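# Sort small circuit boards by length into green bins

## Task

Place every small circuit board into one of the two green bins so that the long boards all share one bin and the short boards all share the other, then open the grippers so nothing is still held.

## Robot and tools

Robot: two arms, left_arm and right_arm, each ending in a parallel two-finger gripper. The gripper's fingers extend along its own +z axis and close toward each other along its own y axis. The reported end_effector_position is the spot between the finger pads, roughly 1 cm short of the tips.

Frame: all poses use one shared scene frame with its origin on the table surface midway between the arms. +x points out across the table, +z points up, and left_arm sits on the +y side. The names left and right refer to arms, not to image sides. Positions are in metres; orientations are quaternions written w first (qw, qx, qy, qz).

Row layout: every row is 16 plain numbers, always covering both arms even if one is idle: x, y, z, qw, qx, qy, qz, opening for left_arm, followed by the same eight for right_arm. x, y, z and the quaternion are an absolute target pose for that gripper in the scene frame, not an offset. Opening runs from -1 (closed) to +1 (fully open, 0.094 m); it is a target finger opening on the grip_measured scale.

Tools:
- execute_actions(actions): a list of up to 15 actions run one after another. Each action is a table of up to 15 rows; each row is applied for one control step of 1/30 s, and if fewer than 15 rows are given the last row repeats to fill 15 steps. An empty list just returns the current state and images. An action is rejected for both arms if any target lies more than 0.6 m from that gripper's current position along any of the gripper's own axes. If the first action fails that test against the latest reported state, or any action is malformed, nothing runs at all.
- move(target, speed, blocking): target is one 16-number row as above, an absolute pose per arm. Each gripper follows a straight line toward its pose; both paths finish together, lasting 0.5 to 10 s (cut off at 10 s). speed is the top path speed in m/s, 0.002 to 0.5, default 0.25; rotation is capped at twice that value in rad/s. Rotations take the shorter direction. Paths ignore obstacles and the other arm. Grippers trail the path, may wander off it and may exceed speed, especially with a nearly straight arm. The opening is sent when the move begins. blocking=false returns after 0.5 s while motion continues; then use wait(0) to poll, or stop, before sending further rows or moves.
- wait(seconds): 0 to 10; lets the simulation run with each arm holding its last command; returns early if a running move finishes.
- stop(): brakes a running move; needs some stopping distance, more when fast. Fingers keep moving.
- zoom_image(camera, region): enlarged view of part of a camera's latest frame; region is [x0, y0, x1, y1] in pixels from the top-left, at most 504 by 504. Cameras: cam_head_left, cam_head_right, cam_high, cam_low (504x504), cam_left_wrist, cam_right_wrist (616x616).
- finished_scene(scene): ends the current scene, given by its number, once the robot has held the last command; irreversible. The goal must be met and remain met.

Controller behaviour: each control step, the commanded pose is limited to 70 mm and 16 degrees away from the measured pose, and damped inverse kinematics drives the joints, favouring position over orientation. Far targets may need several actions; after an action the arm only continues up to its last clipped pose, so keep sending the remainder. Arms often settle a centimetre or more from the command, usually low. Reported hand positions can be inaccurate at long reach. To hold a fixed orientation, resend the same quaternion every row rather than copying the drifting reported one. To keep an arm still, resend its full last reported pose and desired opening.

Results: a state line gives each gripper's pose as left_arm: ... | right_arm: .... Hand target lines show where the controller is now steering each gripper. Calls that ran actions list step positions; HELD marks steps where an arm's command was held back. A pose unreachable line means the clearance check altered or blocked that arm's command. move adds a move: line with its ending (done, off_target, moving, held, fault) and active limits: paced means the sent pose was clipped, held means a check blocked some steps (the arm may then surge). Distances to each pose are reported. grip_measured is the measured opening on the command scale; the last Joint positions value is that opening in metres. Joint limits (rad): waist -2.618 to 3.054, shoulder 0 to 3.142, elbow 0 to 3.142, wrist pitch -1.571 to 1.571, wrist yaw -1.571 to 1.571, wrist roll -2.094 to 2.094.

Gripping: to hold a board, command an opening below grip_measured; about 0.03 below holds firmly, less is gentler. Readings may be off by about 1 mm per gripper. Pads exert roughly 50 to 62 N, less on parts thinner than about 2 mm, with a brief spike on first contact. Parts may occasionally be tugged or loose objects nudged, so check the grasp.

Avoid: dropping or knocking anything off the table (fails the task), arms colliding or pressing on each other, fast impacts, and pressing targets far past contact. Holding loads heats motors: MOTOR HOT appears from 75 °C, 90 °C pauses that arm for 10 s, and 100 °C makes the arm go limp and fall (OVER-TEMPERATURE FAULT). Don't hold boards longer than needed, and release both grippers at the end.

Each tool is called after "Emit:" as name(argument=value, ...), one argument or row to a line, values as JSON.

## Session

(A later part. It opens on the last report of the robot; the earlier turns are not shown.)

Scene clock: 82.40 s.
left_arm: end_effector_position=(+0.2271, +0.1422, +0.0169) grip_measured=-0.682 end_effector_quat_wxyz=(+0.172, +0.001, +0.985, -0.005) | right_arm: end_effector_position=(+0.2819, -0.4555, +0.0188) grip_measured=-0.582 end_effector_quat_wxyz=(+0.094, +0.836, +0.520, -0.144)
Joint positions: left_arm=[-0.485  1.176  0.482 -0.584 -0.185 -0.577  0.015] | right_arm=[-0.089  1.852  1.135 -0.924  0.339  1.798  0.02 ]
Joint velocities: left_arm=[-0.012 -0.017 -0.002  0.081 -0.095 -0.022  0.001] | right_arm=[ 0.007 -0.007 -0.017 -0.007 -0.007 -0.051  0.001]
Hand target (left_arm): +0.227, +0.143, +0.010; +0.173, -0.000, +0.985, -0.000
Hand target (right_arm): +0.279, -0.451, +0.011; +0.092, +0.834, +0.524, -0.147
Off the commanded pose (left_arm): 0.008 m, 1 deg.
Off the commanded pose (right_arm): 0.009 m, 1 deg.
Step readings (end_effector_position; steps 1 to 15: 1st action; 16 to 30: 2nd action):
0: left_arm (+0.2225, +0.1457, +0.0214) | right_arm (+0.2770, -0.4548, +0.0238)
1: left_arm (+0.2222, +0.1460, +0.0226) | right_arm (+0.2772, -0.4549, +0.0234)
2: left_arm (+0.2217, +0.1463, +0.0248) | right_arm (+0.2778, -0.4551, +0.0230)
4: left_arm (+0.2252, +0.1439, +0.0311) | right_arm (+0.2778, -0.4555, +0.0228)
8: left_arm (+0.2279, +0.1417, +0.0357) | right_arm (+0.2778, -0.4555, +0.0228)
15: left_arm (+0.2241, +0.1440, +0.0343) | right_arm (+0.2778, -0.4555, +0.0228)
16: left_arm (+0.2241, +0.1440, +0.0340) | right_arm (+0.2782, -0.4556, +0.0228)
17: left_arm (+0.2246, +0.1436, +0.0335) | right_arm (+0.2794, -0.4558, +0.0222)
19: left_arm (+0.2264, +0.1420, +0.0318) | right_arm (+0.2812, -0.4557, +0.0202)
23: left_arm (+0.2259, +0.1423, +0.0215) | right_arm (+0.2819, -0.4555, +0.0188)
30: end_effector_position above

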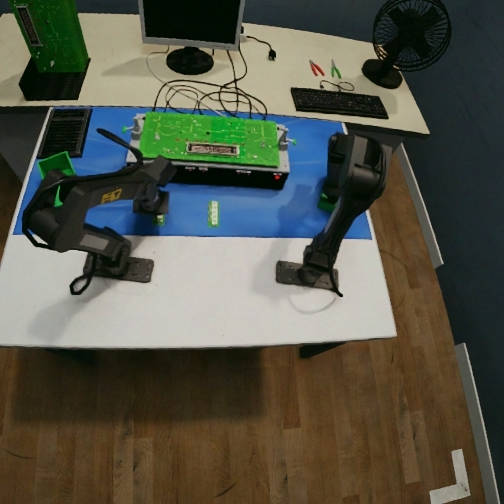

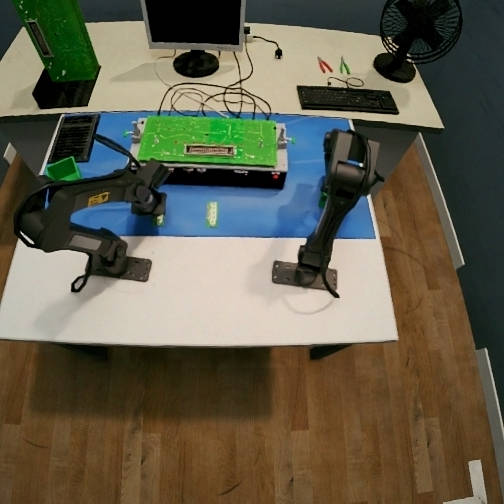

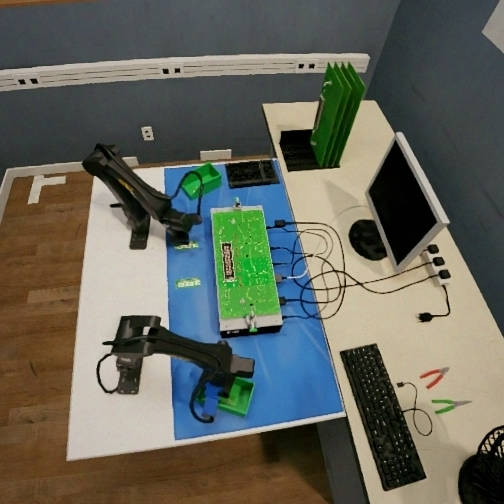

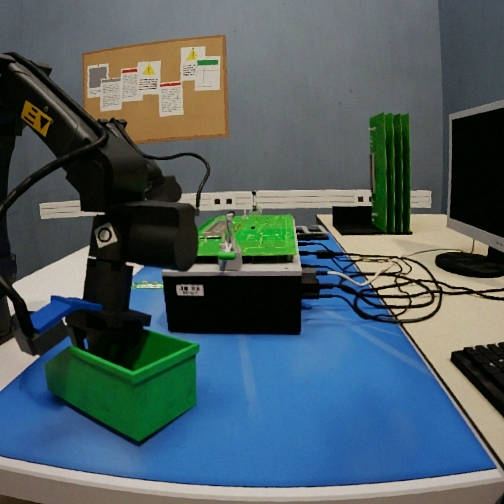

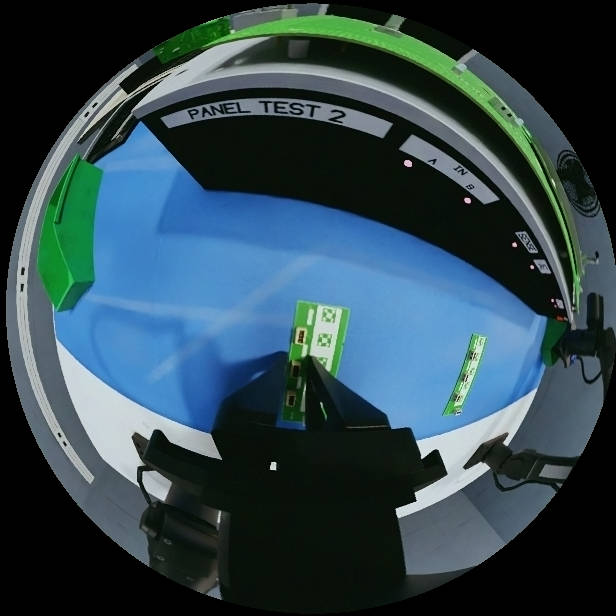

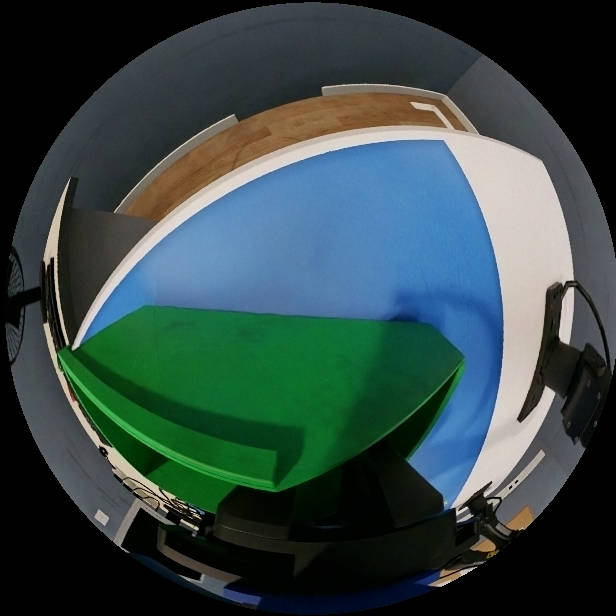

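Emit:
move(
  target=[0.232,0.143,0.003,0.1736,0,0.9848,0,-0.68,0.281,-0.453,0.13,0.0923,0.8339,0.5238,-0.1470,-0.58],
  speed=0.15,
)

Emit:
zoom_image(
  camera="cam_left_wrist",
  region=[220,240,400,420],
)

Scene clock: 84.10 s.
left_arm: end_effector_position=(+0.2307, +0.1400, +0.0160) grip_measured=-0.682 end_effector_quat_wxyz=(+0.176, +0.000, +0.984, -0.008) | right_arm: end_effector_position=(+0.2789, -0.4533, +0.1154) grip_measured=-0.582 end_effector_quat_wxyz=(+0.078, +0.835, +0.523, -0.154)
Joint positions: left_arm=[-0.485  1.189  0.482 -0.561 -0.186 -0.577  0.015] | right_arm=[-0.089  1.767  1.429 -1.339  0.33   1.798  0.02 ]
Joint velocities: left_arm=[ 0.002  0.007  0.017  0.037 -0.007  0.051 -0.   ] | right_arm=[-0.022  0.012  0.017  0.037  0.022  0.022 -0.   ]
Hand target (left_arm): +0.231, +0.143, +0.004; +0.173, -0.000, +0.985, +0.000
Hand target (right_arm): +0.283, -0.453, +0.130; +0.092, +0.834, +0.524, -0.147
Off the commanded pose (left_arm): 0.013 m, 1 deg.
Off the commanded pose (right_arm): 0.015 m, 2 deg.
move: off_target (left_arm, right_arm)

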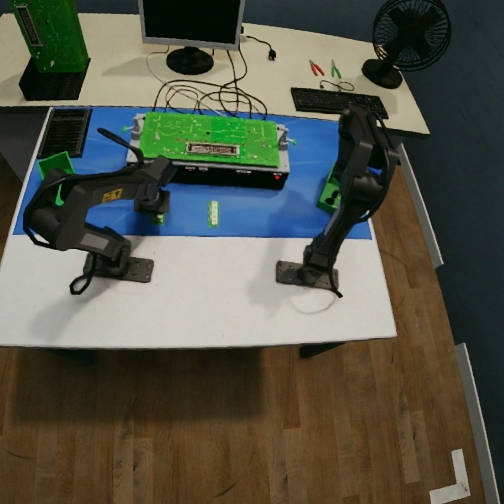

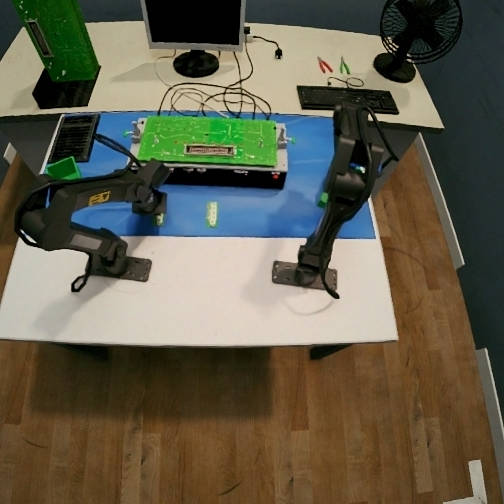

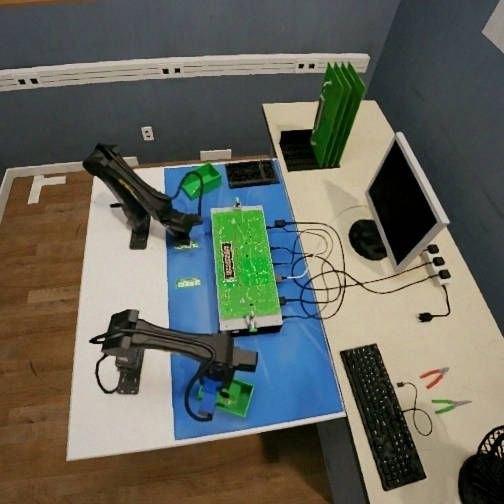

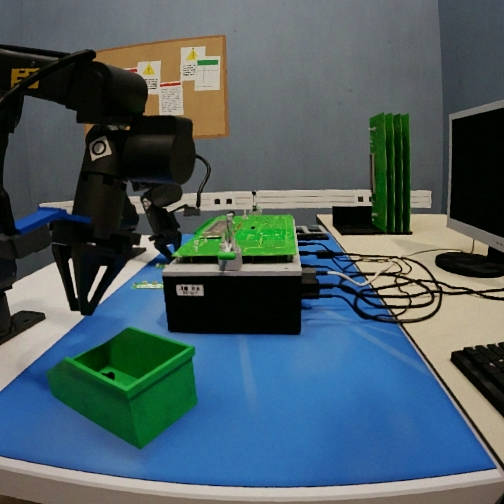

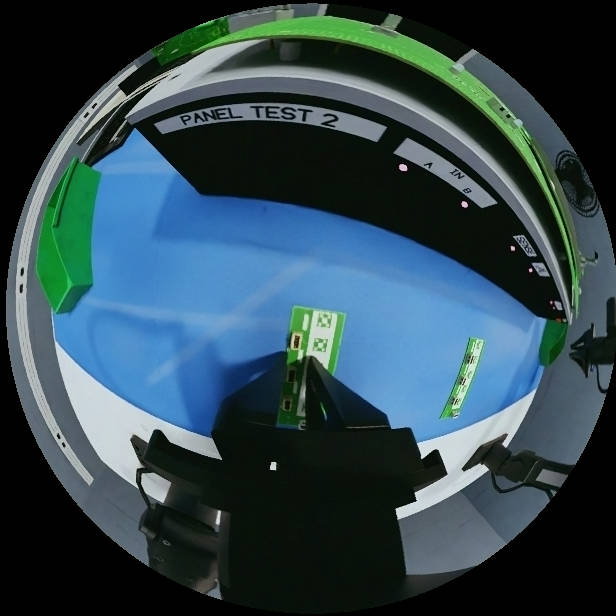

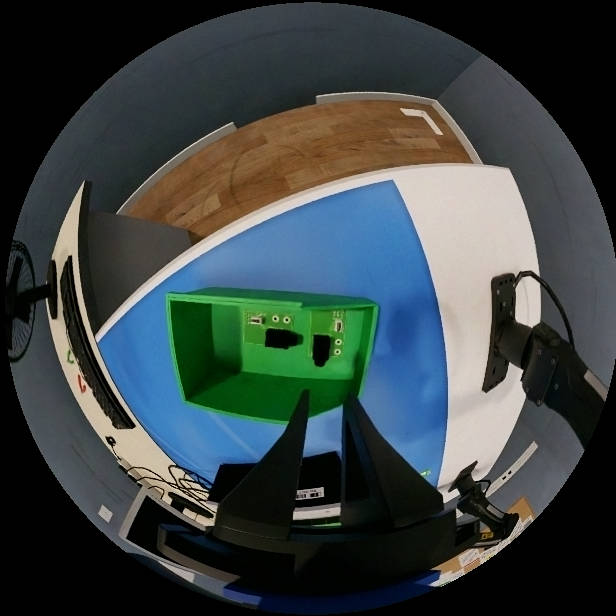

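Region (220, 240, 400, 420) of cam_left_wrist's 616x616 image, scaled by 2.800, with more detail than that image has.

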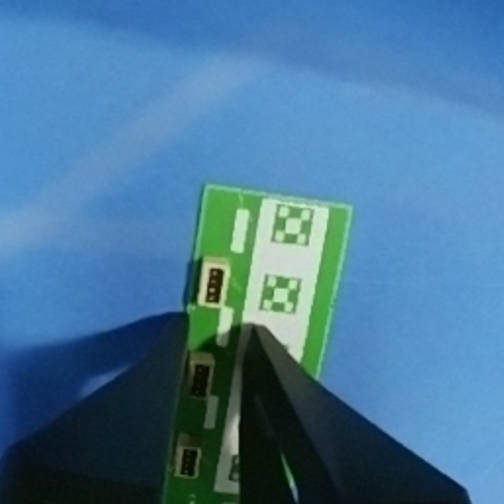

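Emit:
execute_actions(
  actions=[
    [[0.232,0.144,0.003,0.1736,0,0.9848,0,-0.8,0.281,-0.453,0.13,0.0923,0.8339,0.5238,-0.1470,-0.58],[0.232,0.144,0.003,0.1736,0,0.9848,0,-0.8,0.281,-0.453,0.13,0.0923,0.8339,0.5238,-0.1470,-0.58],[0.232,0.144,0.003,0.1736,0,0.9848,0,-0.85,0.281,-0.453,0.13,0.0923,0.8339,0.5238,-0.1470,-0.58],[0.232,0.144,0.003,0.1736,0,0.9848,0,-0.85,0.281,-0.453,0.13,0.0923,0.8339,0.5238,-0.1470,-0.58],[0.232,0.144,0.003,0.1736,0,0.9848,0,-0.9,0.281,-0.453,0.13,0.0923,0.8339,0.5238,-0.1470,-0.58]],
  ],
)

Emit:
zoom_image(
  camera="cam_left_wrist",
  region=[220,240,400,420],
)

Scene clock: 85.13 s.
left_arm: end_effector_position=(+0.2320, +0.1426, +0.0163) grip_measured=-0.894 end_effector_quat_wxyz=(+0.179, -0.002, +0.984, -0.002) | right_arm: end_effector_position=(+0.2785, -0.4532, +0.1155) grip_measured=-0.582 end_effector_quat_wxyz=(+0.077, +0.835, +0.523, -0.154)
Joint positions: left_arm=[-0.48   1.189  0.482 -0.561 -0.197 -0.574  0.005] | right_arm=[-0.089  1.767  1.429 -1.34   0.33   1.798  0.02 ]
Joint velocities: left_arm=[-0.022  0.012  0.002 -0.051  0.022 -0.11  -0.001] | right_arm=[ 0.007 -0.002  0.007 -0.022 -0.007  0.007  0.001]
Hand target (left_arm): +0.231, +0.144, +0.004; +0.173, +0.000, +0.985, +0.000
Hand target (right_arm): +0.281, -0.453, +0.130; +0.092, +0.834, +0.524, -0.147
Off the commanded pose (left_arm): 0.013 m, 1 deg.
Off the commanded pose (right_arm): 0.015 m, 2 deg.
Step readings (end_effector_position):
0: left_arm (+0.2307, +0.1400, +0.0160) | right_arm (+0.2785, -0.4532, +0.1155)
1: left_arm (+0.2311, +0.1398, +0.0162) | right_arm (+0.2785, -0.4532, +0.1155)
2: left_arm (+0.2317, +0.1405, +0.0163) | right_arm (+0.2785, -0.4532, +0.1155)
4: left_arm (+0.2320, +0.1417, +0.0164) | right_arm (+0.2785, -0.4532, +0.1155)
8: left_arm (+0.2320, +0.1426, +0.0163) | right_arm (+0.2785, -0.4532, +0.1155)
15: end_effector_position above

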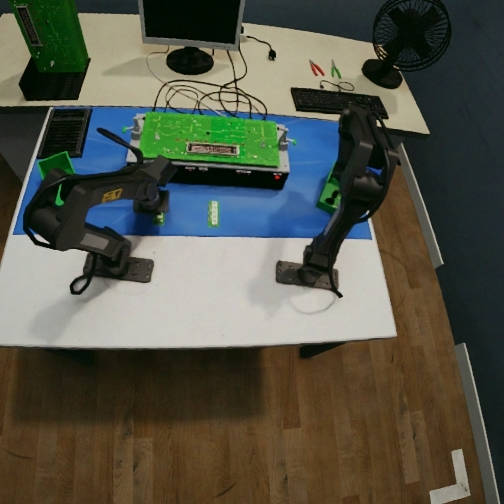

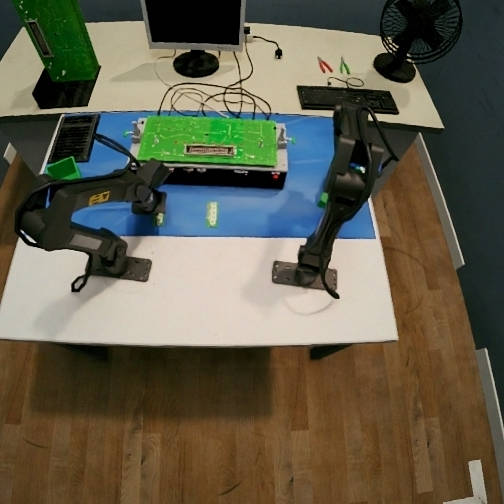

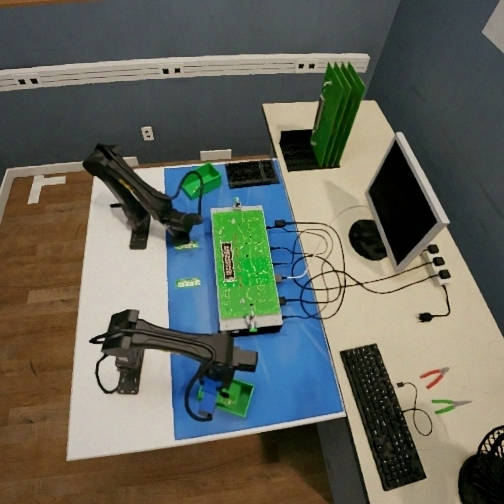

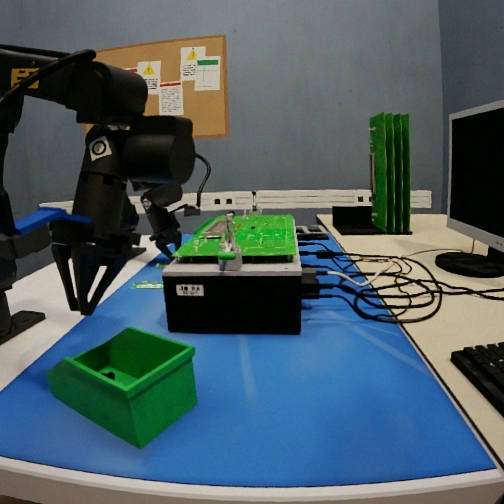

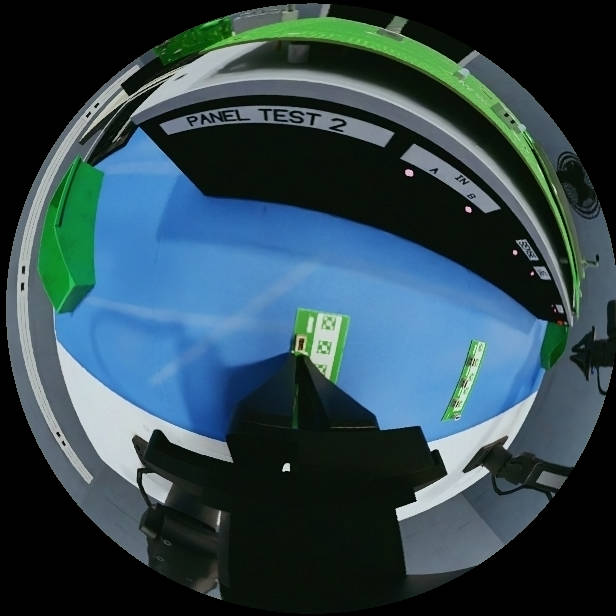

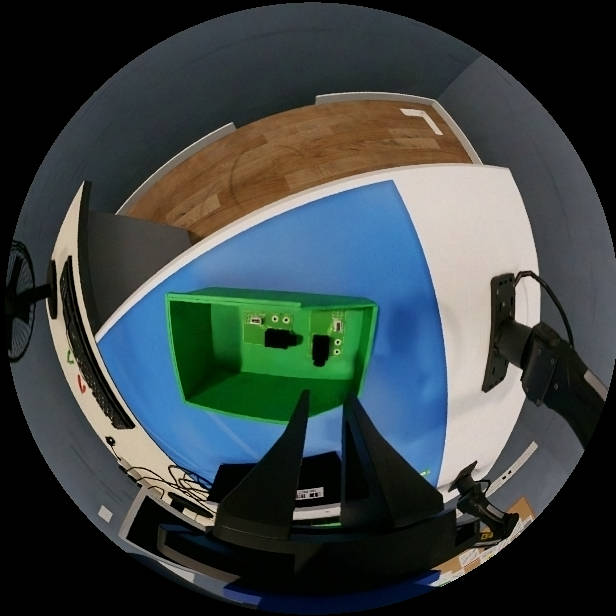

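Region (220, 240, 400, 420) of cam_left_wrist's 616x616 image, scaled by 2.800, with more detail than that image has.

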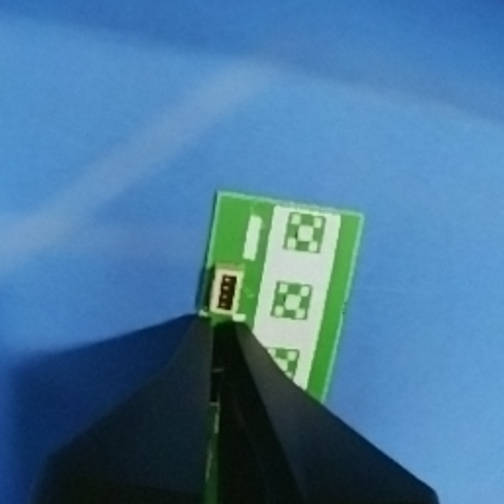

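Emit:
execute_actions(
  actions=[
    [[0.232,0.144,0.006,0.1736,0,0.9848,0,-0.93,0.281,-0.453,0.13,0.0923,0.8339,0.5238,-0.1470,-0.58],[0.232,0.144,0.006,0.1736,0,0.9848,0,-0.93,0.281,-0.453,0.13,0.0923,0.8339,0.5238,-0.1470,-0.58],[0.232,0.144,0.006,0.1736,0,0.9848,0,-0.95,0.281,-0.453,0.13,0.0923,0.8339,0.5238,-0.1470,-0.58]],
    [[0.232,0.144,0.015,0.1736,0,0.9848,0,-0.95,0.281,-0.453,0.13,0.0923,0.8339,0.5238,-0.1470,-0.58],[0.232,0.144,0.02,0.1736,0,0.9848,0,-0.95,0.281,-0.453,0.13,0.0923,0.8339,0.5238,-0.1470,-0.58],[0.232,0.144,0.025,0.1736,0,0.9848,0,-0.95,0.281,-0.453,0.13,0.0923,0.8339,0.5238,-0.1470,-0.58],[0.232,0.144,0.03,0.1736,0,0.9848,0,-0.95,0.281,-0.453,0.13,0.0923,0.8339,0.5238,-0.1470,-0.58],[0.232,0.144,0.035,0.1736,0,0.9848,0,-0.95,0.281,-0.453,0.13,0.0923,0.8339,0.5238,-0.1470,-0.58],[0.232,0.144,0.04,0.1736,0,0.9848,0,-0.95,0.281,-0.453,0.13,0.0923,0.8339,0.5238,-0.1470,-0.58],[0.232,0.144,0.045,0.1736,0,0.9848,0,-0.95,0.281,-0.453,0.13,0.0923,0.8339,0.5238,-0.1470,-0.58]],
  ],
)

Scene clock: 86.87 s.
left_arm: end_effector_position=(+0.2323, +0.1424, +0.0372) grip_measured=-0.939 end_effector_quat_wxyz=(+0.175, +0.000, +0.985, +0.000) | right_arm: end_effector_position=(+0.2785, -0.4532, +0.1155) grip_measured=-0.582 end_effector_quat_wxyz=(+0.077, +0.835, +0.523, -0.154)
Joint positions: left_arm=[-0.48   1.154  0.556 -0.679 -0.197 -0.571  0.003] | right_arm=[-0.089  1.767  1.429 -1.34   0.33   1.798  0.02 ]
Joint velocities: left_arm=[-0.002 -0.012 -0.012 -0.168  0.022 -0.007  0.001] | right_arm=[ 0.017 -0.002 -0.007  0.051  0.037 -0.022 -0.001]
Hand target (left_arm): +0.232, +0.144, +0.045; +0.174, -0.000, +0.985, +0.000
Hand target (right_arm): +0.281, -0.453, +0.130; +0.092, +0.834, +0.524, -0.147
Off the commanded pose (left_arm): 0.008 m, 0 deg.
Off the commanded pose (right_arm): 0.015 m, 2 deg.
Step readings (end_effector_position; steps 1 to 15: 1st action; 16 to 30: 2nd action):
0: left_arm (+0.2320, +0.1426, +0.0163) | right_arm (+0.2785, -0.4532, +0.1155)
1: left_arm (+0.2319, +0.1428, +0.0163) | right_arm (+0.2785, -0.4532, +0.1155)
2: left_arm (+0.2319, +0.1428, +0.0163) | right_arm (+0.2785, -0.4532, +0.1155)
4: left_arm (+0.2319, +0.1428, +0.0163) | right_arm (+0.2785, -0.4532, +0.1155)
8: left_arm (+0.2319, +0.1428, +0.0163) | right_arm (+0.2785, -0.4532, +0.1155)
15: left_arm (+0.2319, +0.1428, +0.0163) | right_arm (+0.2785, -0.4532, +0.1155)
16: left_arm (+0.2317, +0.1429, +0.0162) | right_arm (+0.2785, -0.4532, +0.1155)
17: left_arm (+0.2318, +0.1428, +0.0166) | right_arm (+0.2785, -0.4532, +0.1155)
19: left_arm (+0.2317, +0.1429, +0.0178) | right_arm (+0.2785, -0.4532, +0.1155)
23: left_arm (+0.2319, +0.1427, +0.0281) | right_arm (+0.2785, -0.4532, +0.1155)
30: end_effector_position above

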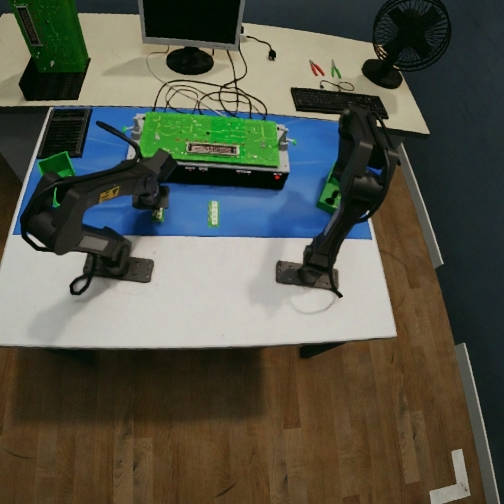

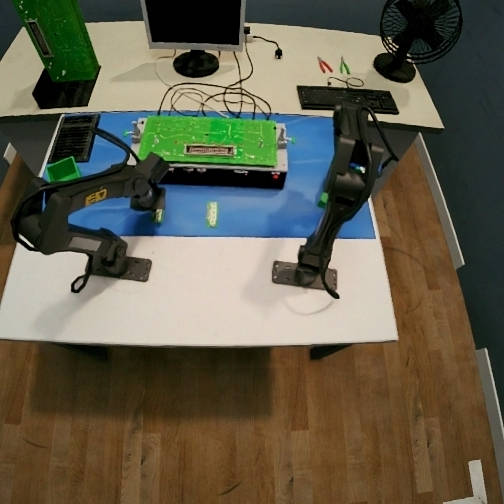

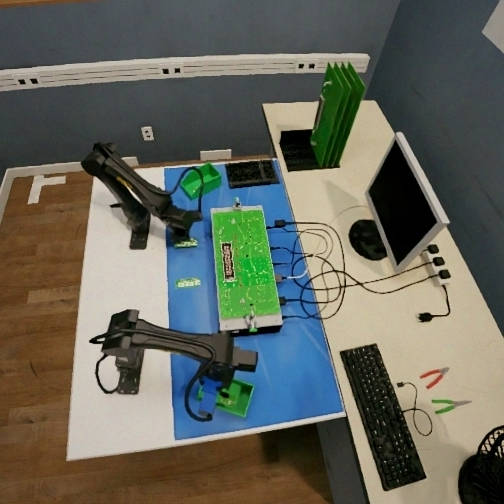

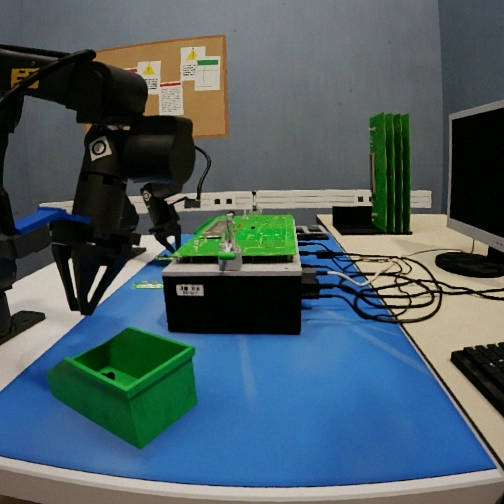

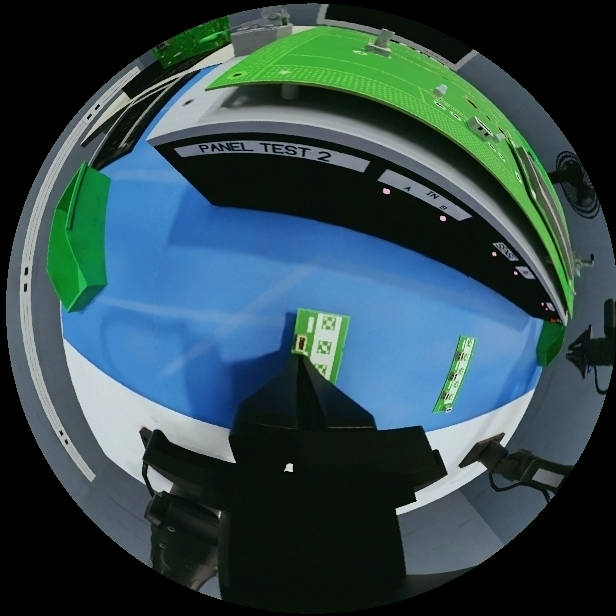

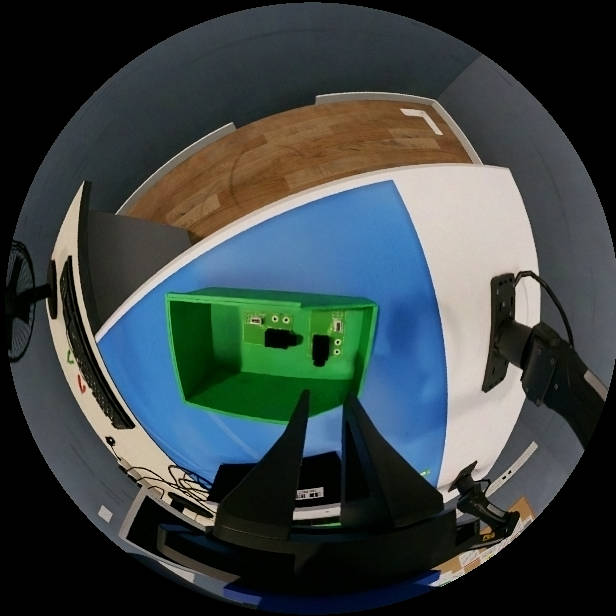

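Emit:
move(
  target=[0.24,0.29,0.14,0.1736,0,0.9848,0,-0.96,0.281,-0.453,0.13,0.0923,0.8339,0.5238,-0.1470,-0.58],
  speed=0.25,
)

Emit:
move(
  target=[0.305,0.478,0.125,0.1701,-0.1957,0.9652,0.0345,-0.96,0.281,-0.453,0.13,0.0923,0.8339,0.5238,-0.1470,-0.58],
  speed=0.25,
)

Emit:
move(
  target=[0.302,0.471,0.045,0.1701,-0.1957,0.9652,0.0345,-0.96,0.281,-0.453,0.13,0.0923,0.8339,0.5238,-0.1470,-0.58],
  speed=0.15,
)

Emit:
zoom_image(
  camera="cam_left_wrist",
  region=[180,200,460,440],
)

Scene clock: 89.80 s.
left_arm: end_effector_position=(+0.2365, +0.2911, +0.1340) grip_measured=-0.946 end_effector_quat_wxyz=(+0.171, -0.002, +0.985, +0.011) | right_arm: end_effector_position=(+0.2787, -0.4521, +0.1151) grip_measured=-0.582 end_effector_quat_wxyz=(+0.075, +0.835, +0.523, -0.152)
Joint positions: left_arm=[ 0.442  1.015  0.876 -1.098  0.085  0.304  0.003] | right_arm=[-0.089  1.767  1.429 -1.34   0.324  1.798  0.02 ]
Joint velocities: left_arm=[-0.002 -0.007  0.007  0.007 -0.066  0.051  0.   ] | right_arm=[ 0.002 -0.017  0.007 -0.007 -0.066 -0.022  0.   ]
Hand target (left_arm): +0.238, +0.291, +0.140; +0.171, +0.001, +0.985, +0.006
Hand target (right_arm): +0.281, -0.453, +0.130; +0.092, +0.834, +0.524, -0.147
Off the commanded pose (left_arm): 0.007 m, 1 deg.
Off the commanded pose (right_arm): 0.015 m, 2 deg.
move: off_target (right_arm)

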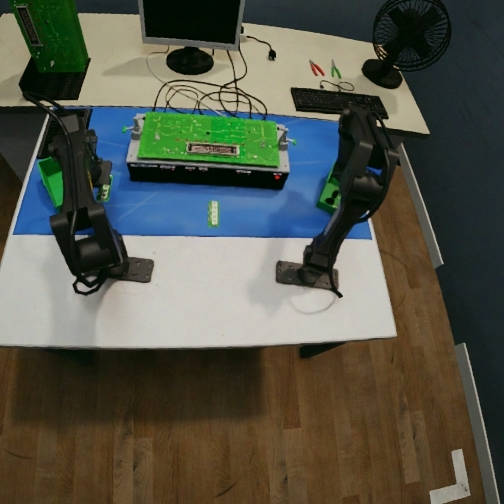

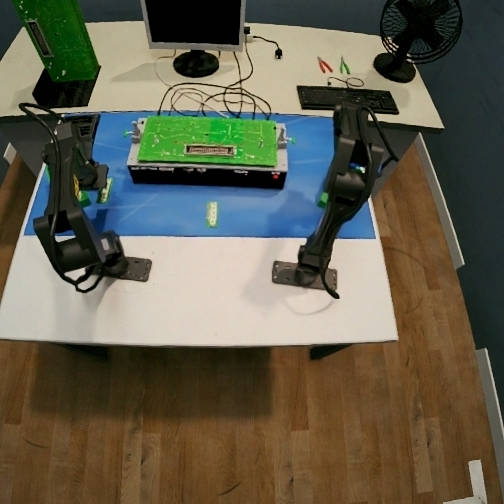

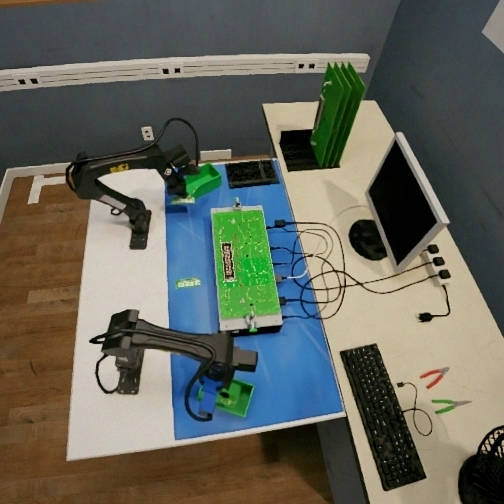

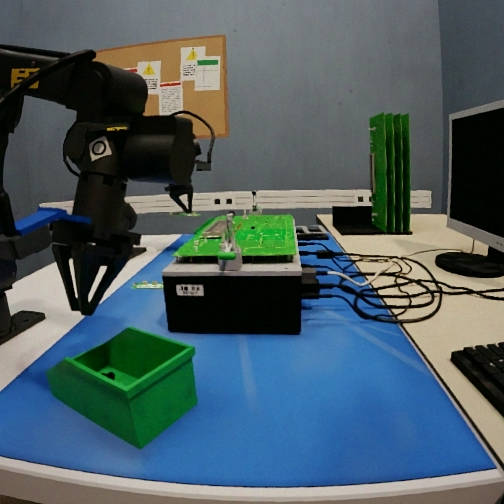

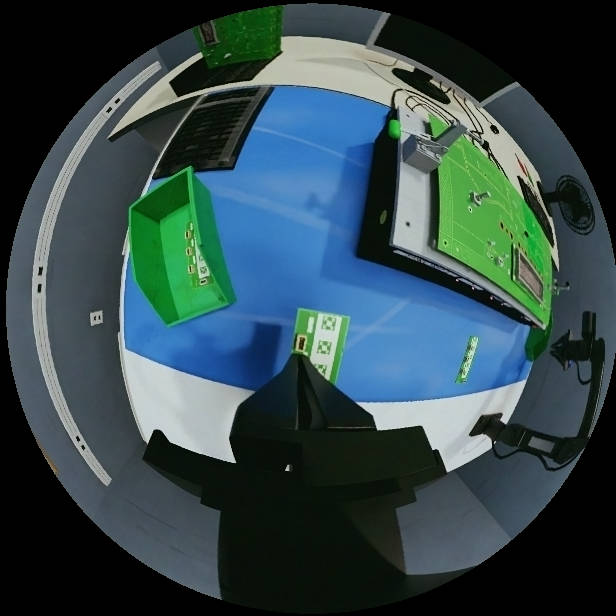

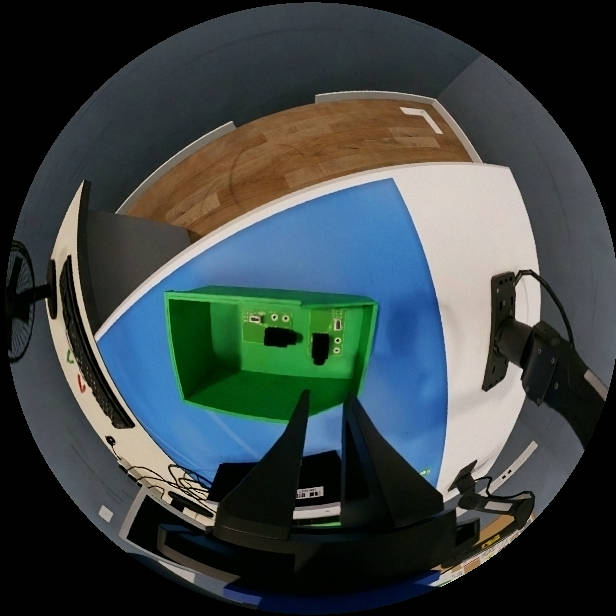

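Scene clock: 91.00 s.
left_arm: end_effector_position=(+0.2979, +0.4730, +0.1176) grip_measured=-0.946 end_effector_quat_wxyz=(+0.154, -0.191, +0.969, +0.034) | right_arm: end_effector_position=(+0.2789, -0.4513, +0.1148) grip_measured=-0.582 end_effector_quat_wxyz=(+0.073, +0.836, +0.523, -0.150)
Joint positions: left_arm=[ 0.895  1.621  1.269 -0.922  0.11   0.368  0.003] | right_arm=[-0.089  1.767  1.429 -1.34   0.318  1.798  0.02 ]
Joint velocities: left_arm=[ 0.002  0.002 -0.012  0.051  0.007  0.007  0.001] | right_arm=[ 0.007  0.017  0.002 -0.037  0.037 -0.007 -0.001]
Hand target (left_arm): +0.304, +0.478, +0.127; +0.168, -0.195, +0.966, +0.036
Hand target (right_arm): +0.281, -0.453, +0.130; +0.093, +0.834, +0.524, -0.147
Off the commanded pose (left_arm): 0.011 m, 2 deg.
Off the commanded pose (right_arm): 0.015 m, 2 deg.
move: off_target (left_arm, right_arm)

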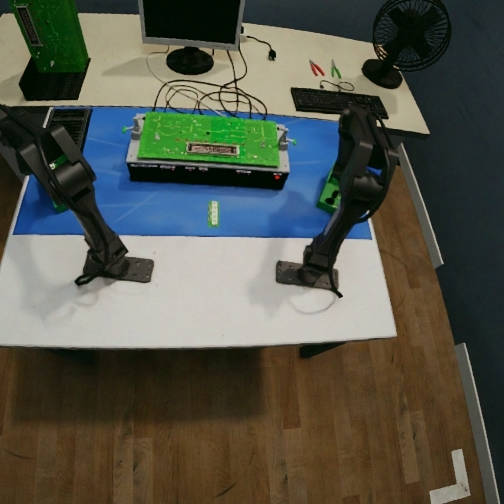

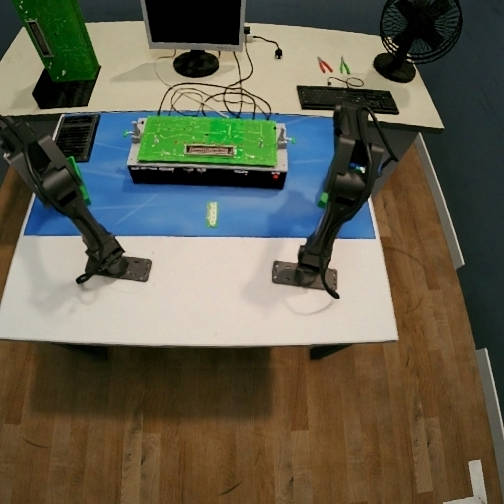

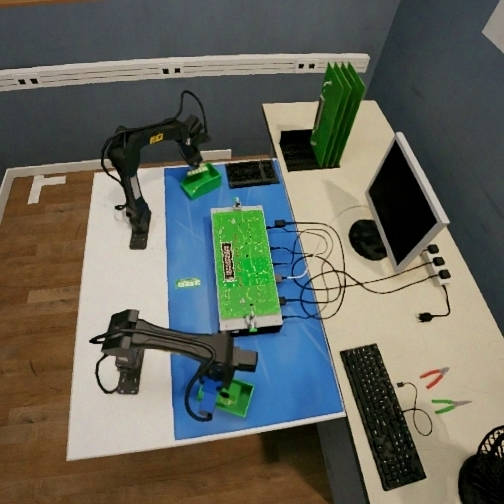

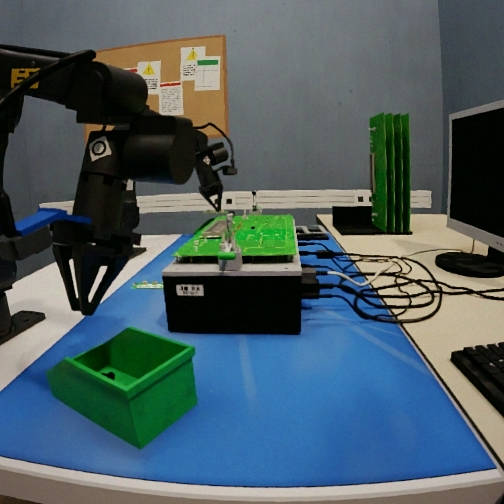

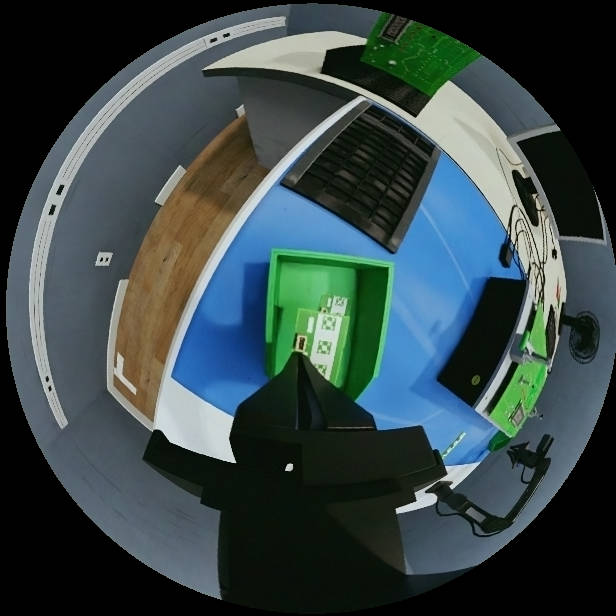

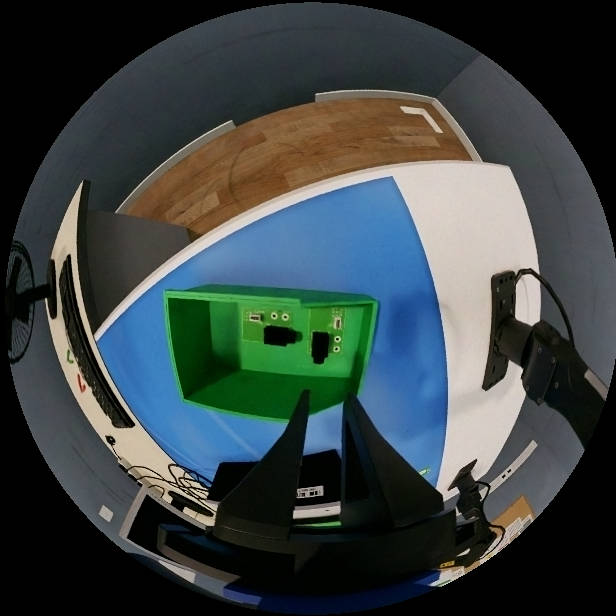

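Scene clock: 92.13 s.
left_arm: end_effector_position=(+0.2997, +0.4741, +0.0477) grip_measured=-0.946 end_effector_quat_wxyz=(+0.165, -0.196, +0.966, +0.039) | right_arm: end_effector_position=(+0.2789, -0.4509, +0.1147) grip_measured=-0.582 end_effector_quat_wxyz=(+0.072, +0.836, +0.523, -0.150)
Joint positions: left_arm=[ 0.895  1.677  1.034 -0.607  0.113  0.356  0.003] | right_arm=[-0.089  1.767  1.429 -1.34   0.317  1.798  0.02 ]
Joint velocities: left_arm=[-0.027 -0.002  0.002 -0.007 -0.051  0.037 -0.   ] | right_arm=[ 0.007 -0.012  0.017  0.007 -0.051 -0.066  0.   ]
Hand target (left_arm): +0.302, +0.472, +0.045; +0.170, -0.196, +0.965, +0.034
Hand target (right_arm): +0.281, -0.453, +0.130; +0.092, +0.834, +0.524, -0.147
Off the commanded pose (left_arm): 0.005 m, 1 deg.
Off the commanded pose (right_arm): 0.016 m, 2 deg.
move: off_target (right_arm)

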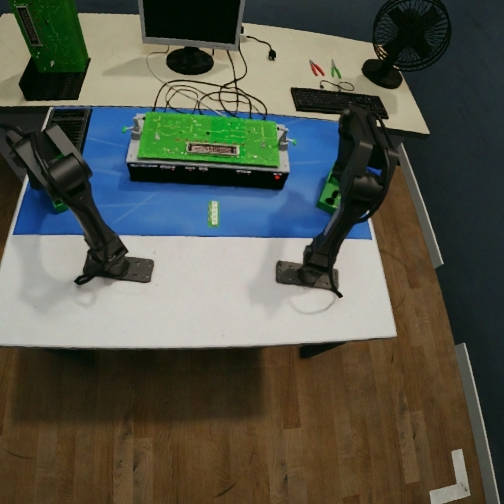

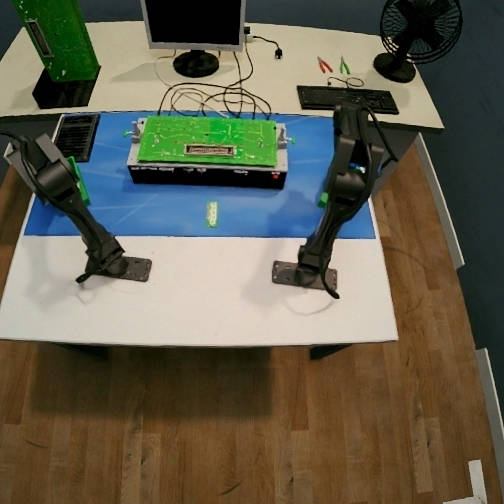

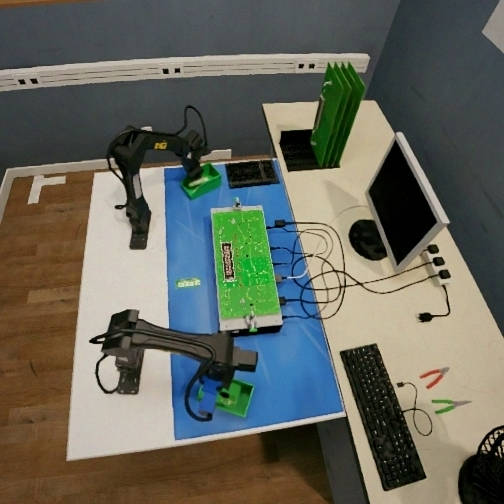

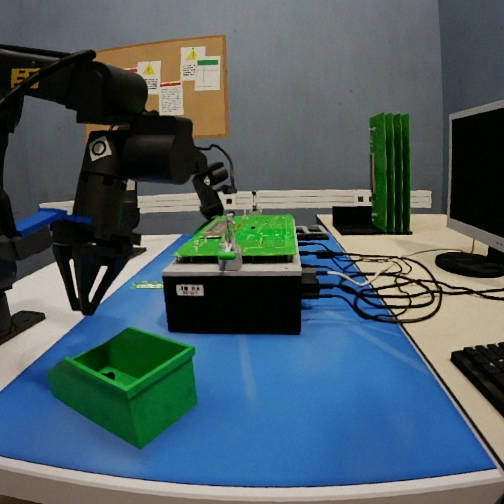

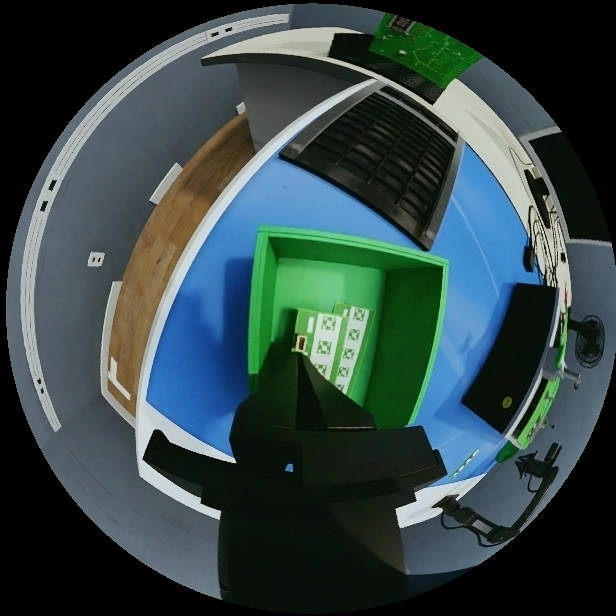

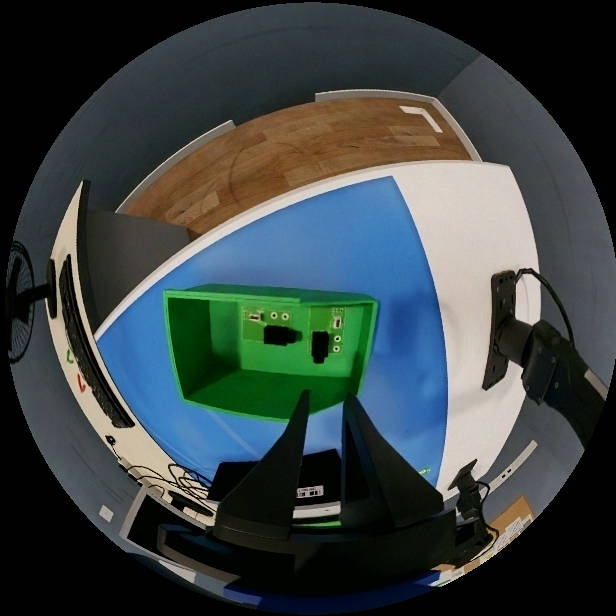

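Region (180, 200, 460, 440) of cam_left_wrist's 616x616 image, scaled by 1.800, with more detail than that image has; it fills the top 432 rows of this view, and the rest is white.

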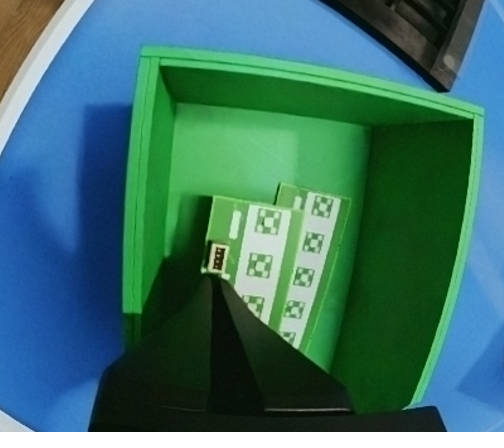

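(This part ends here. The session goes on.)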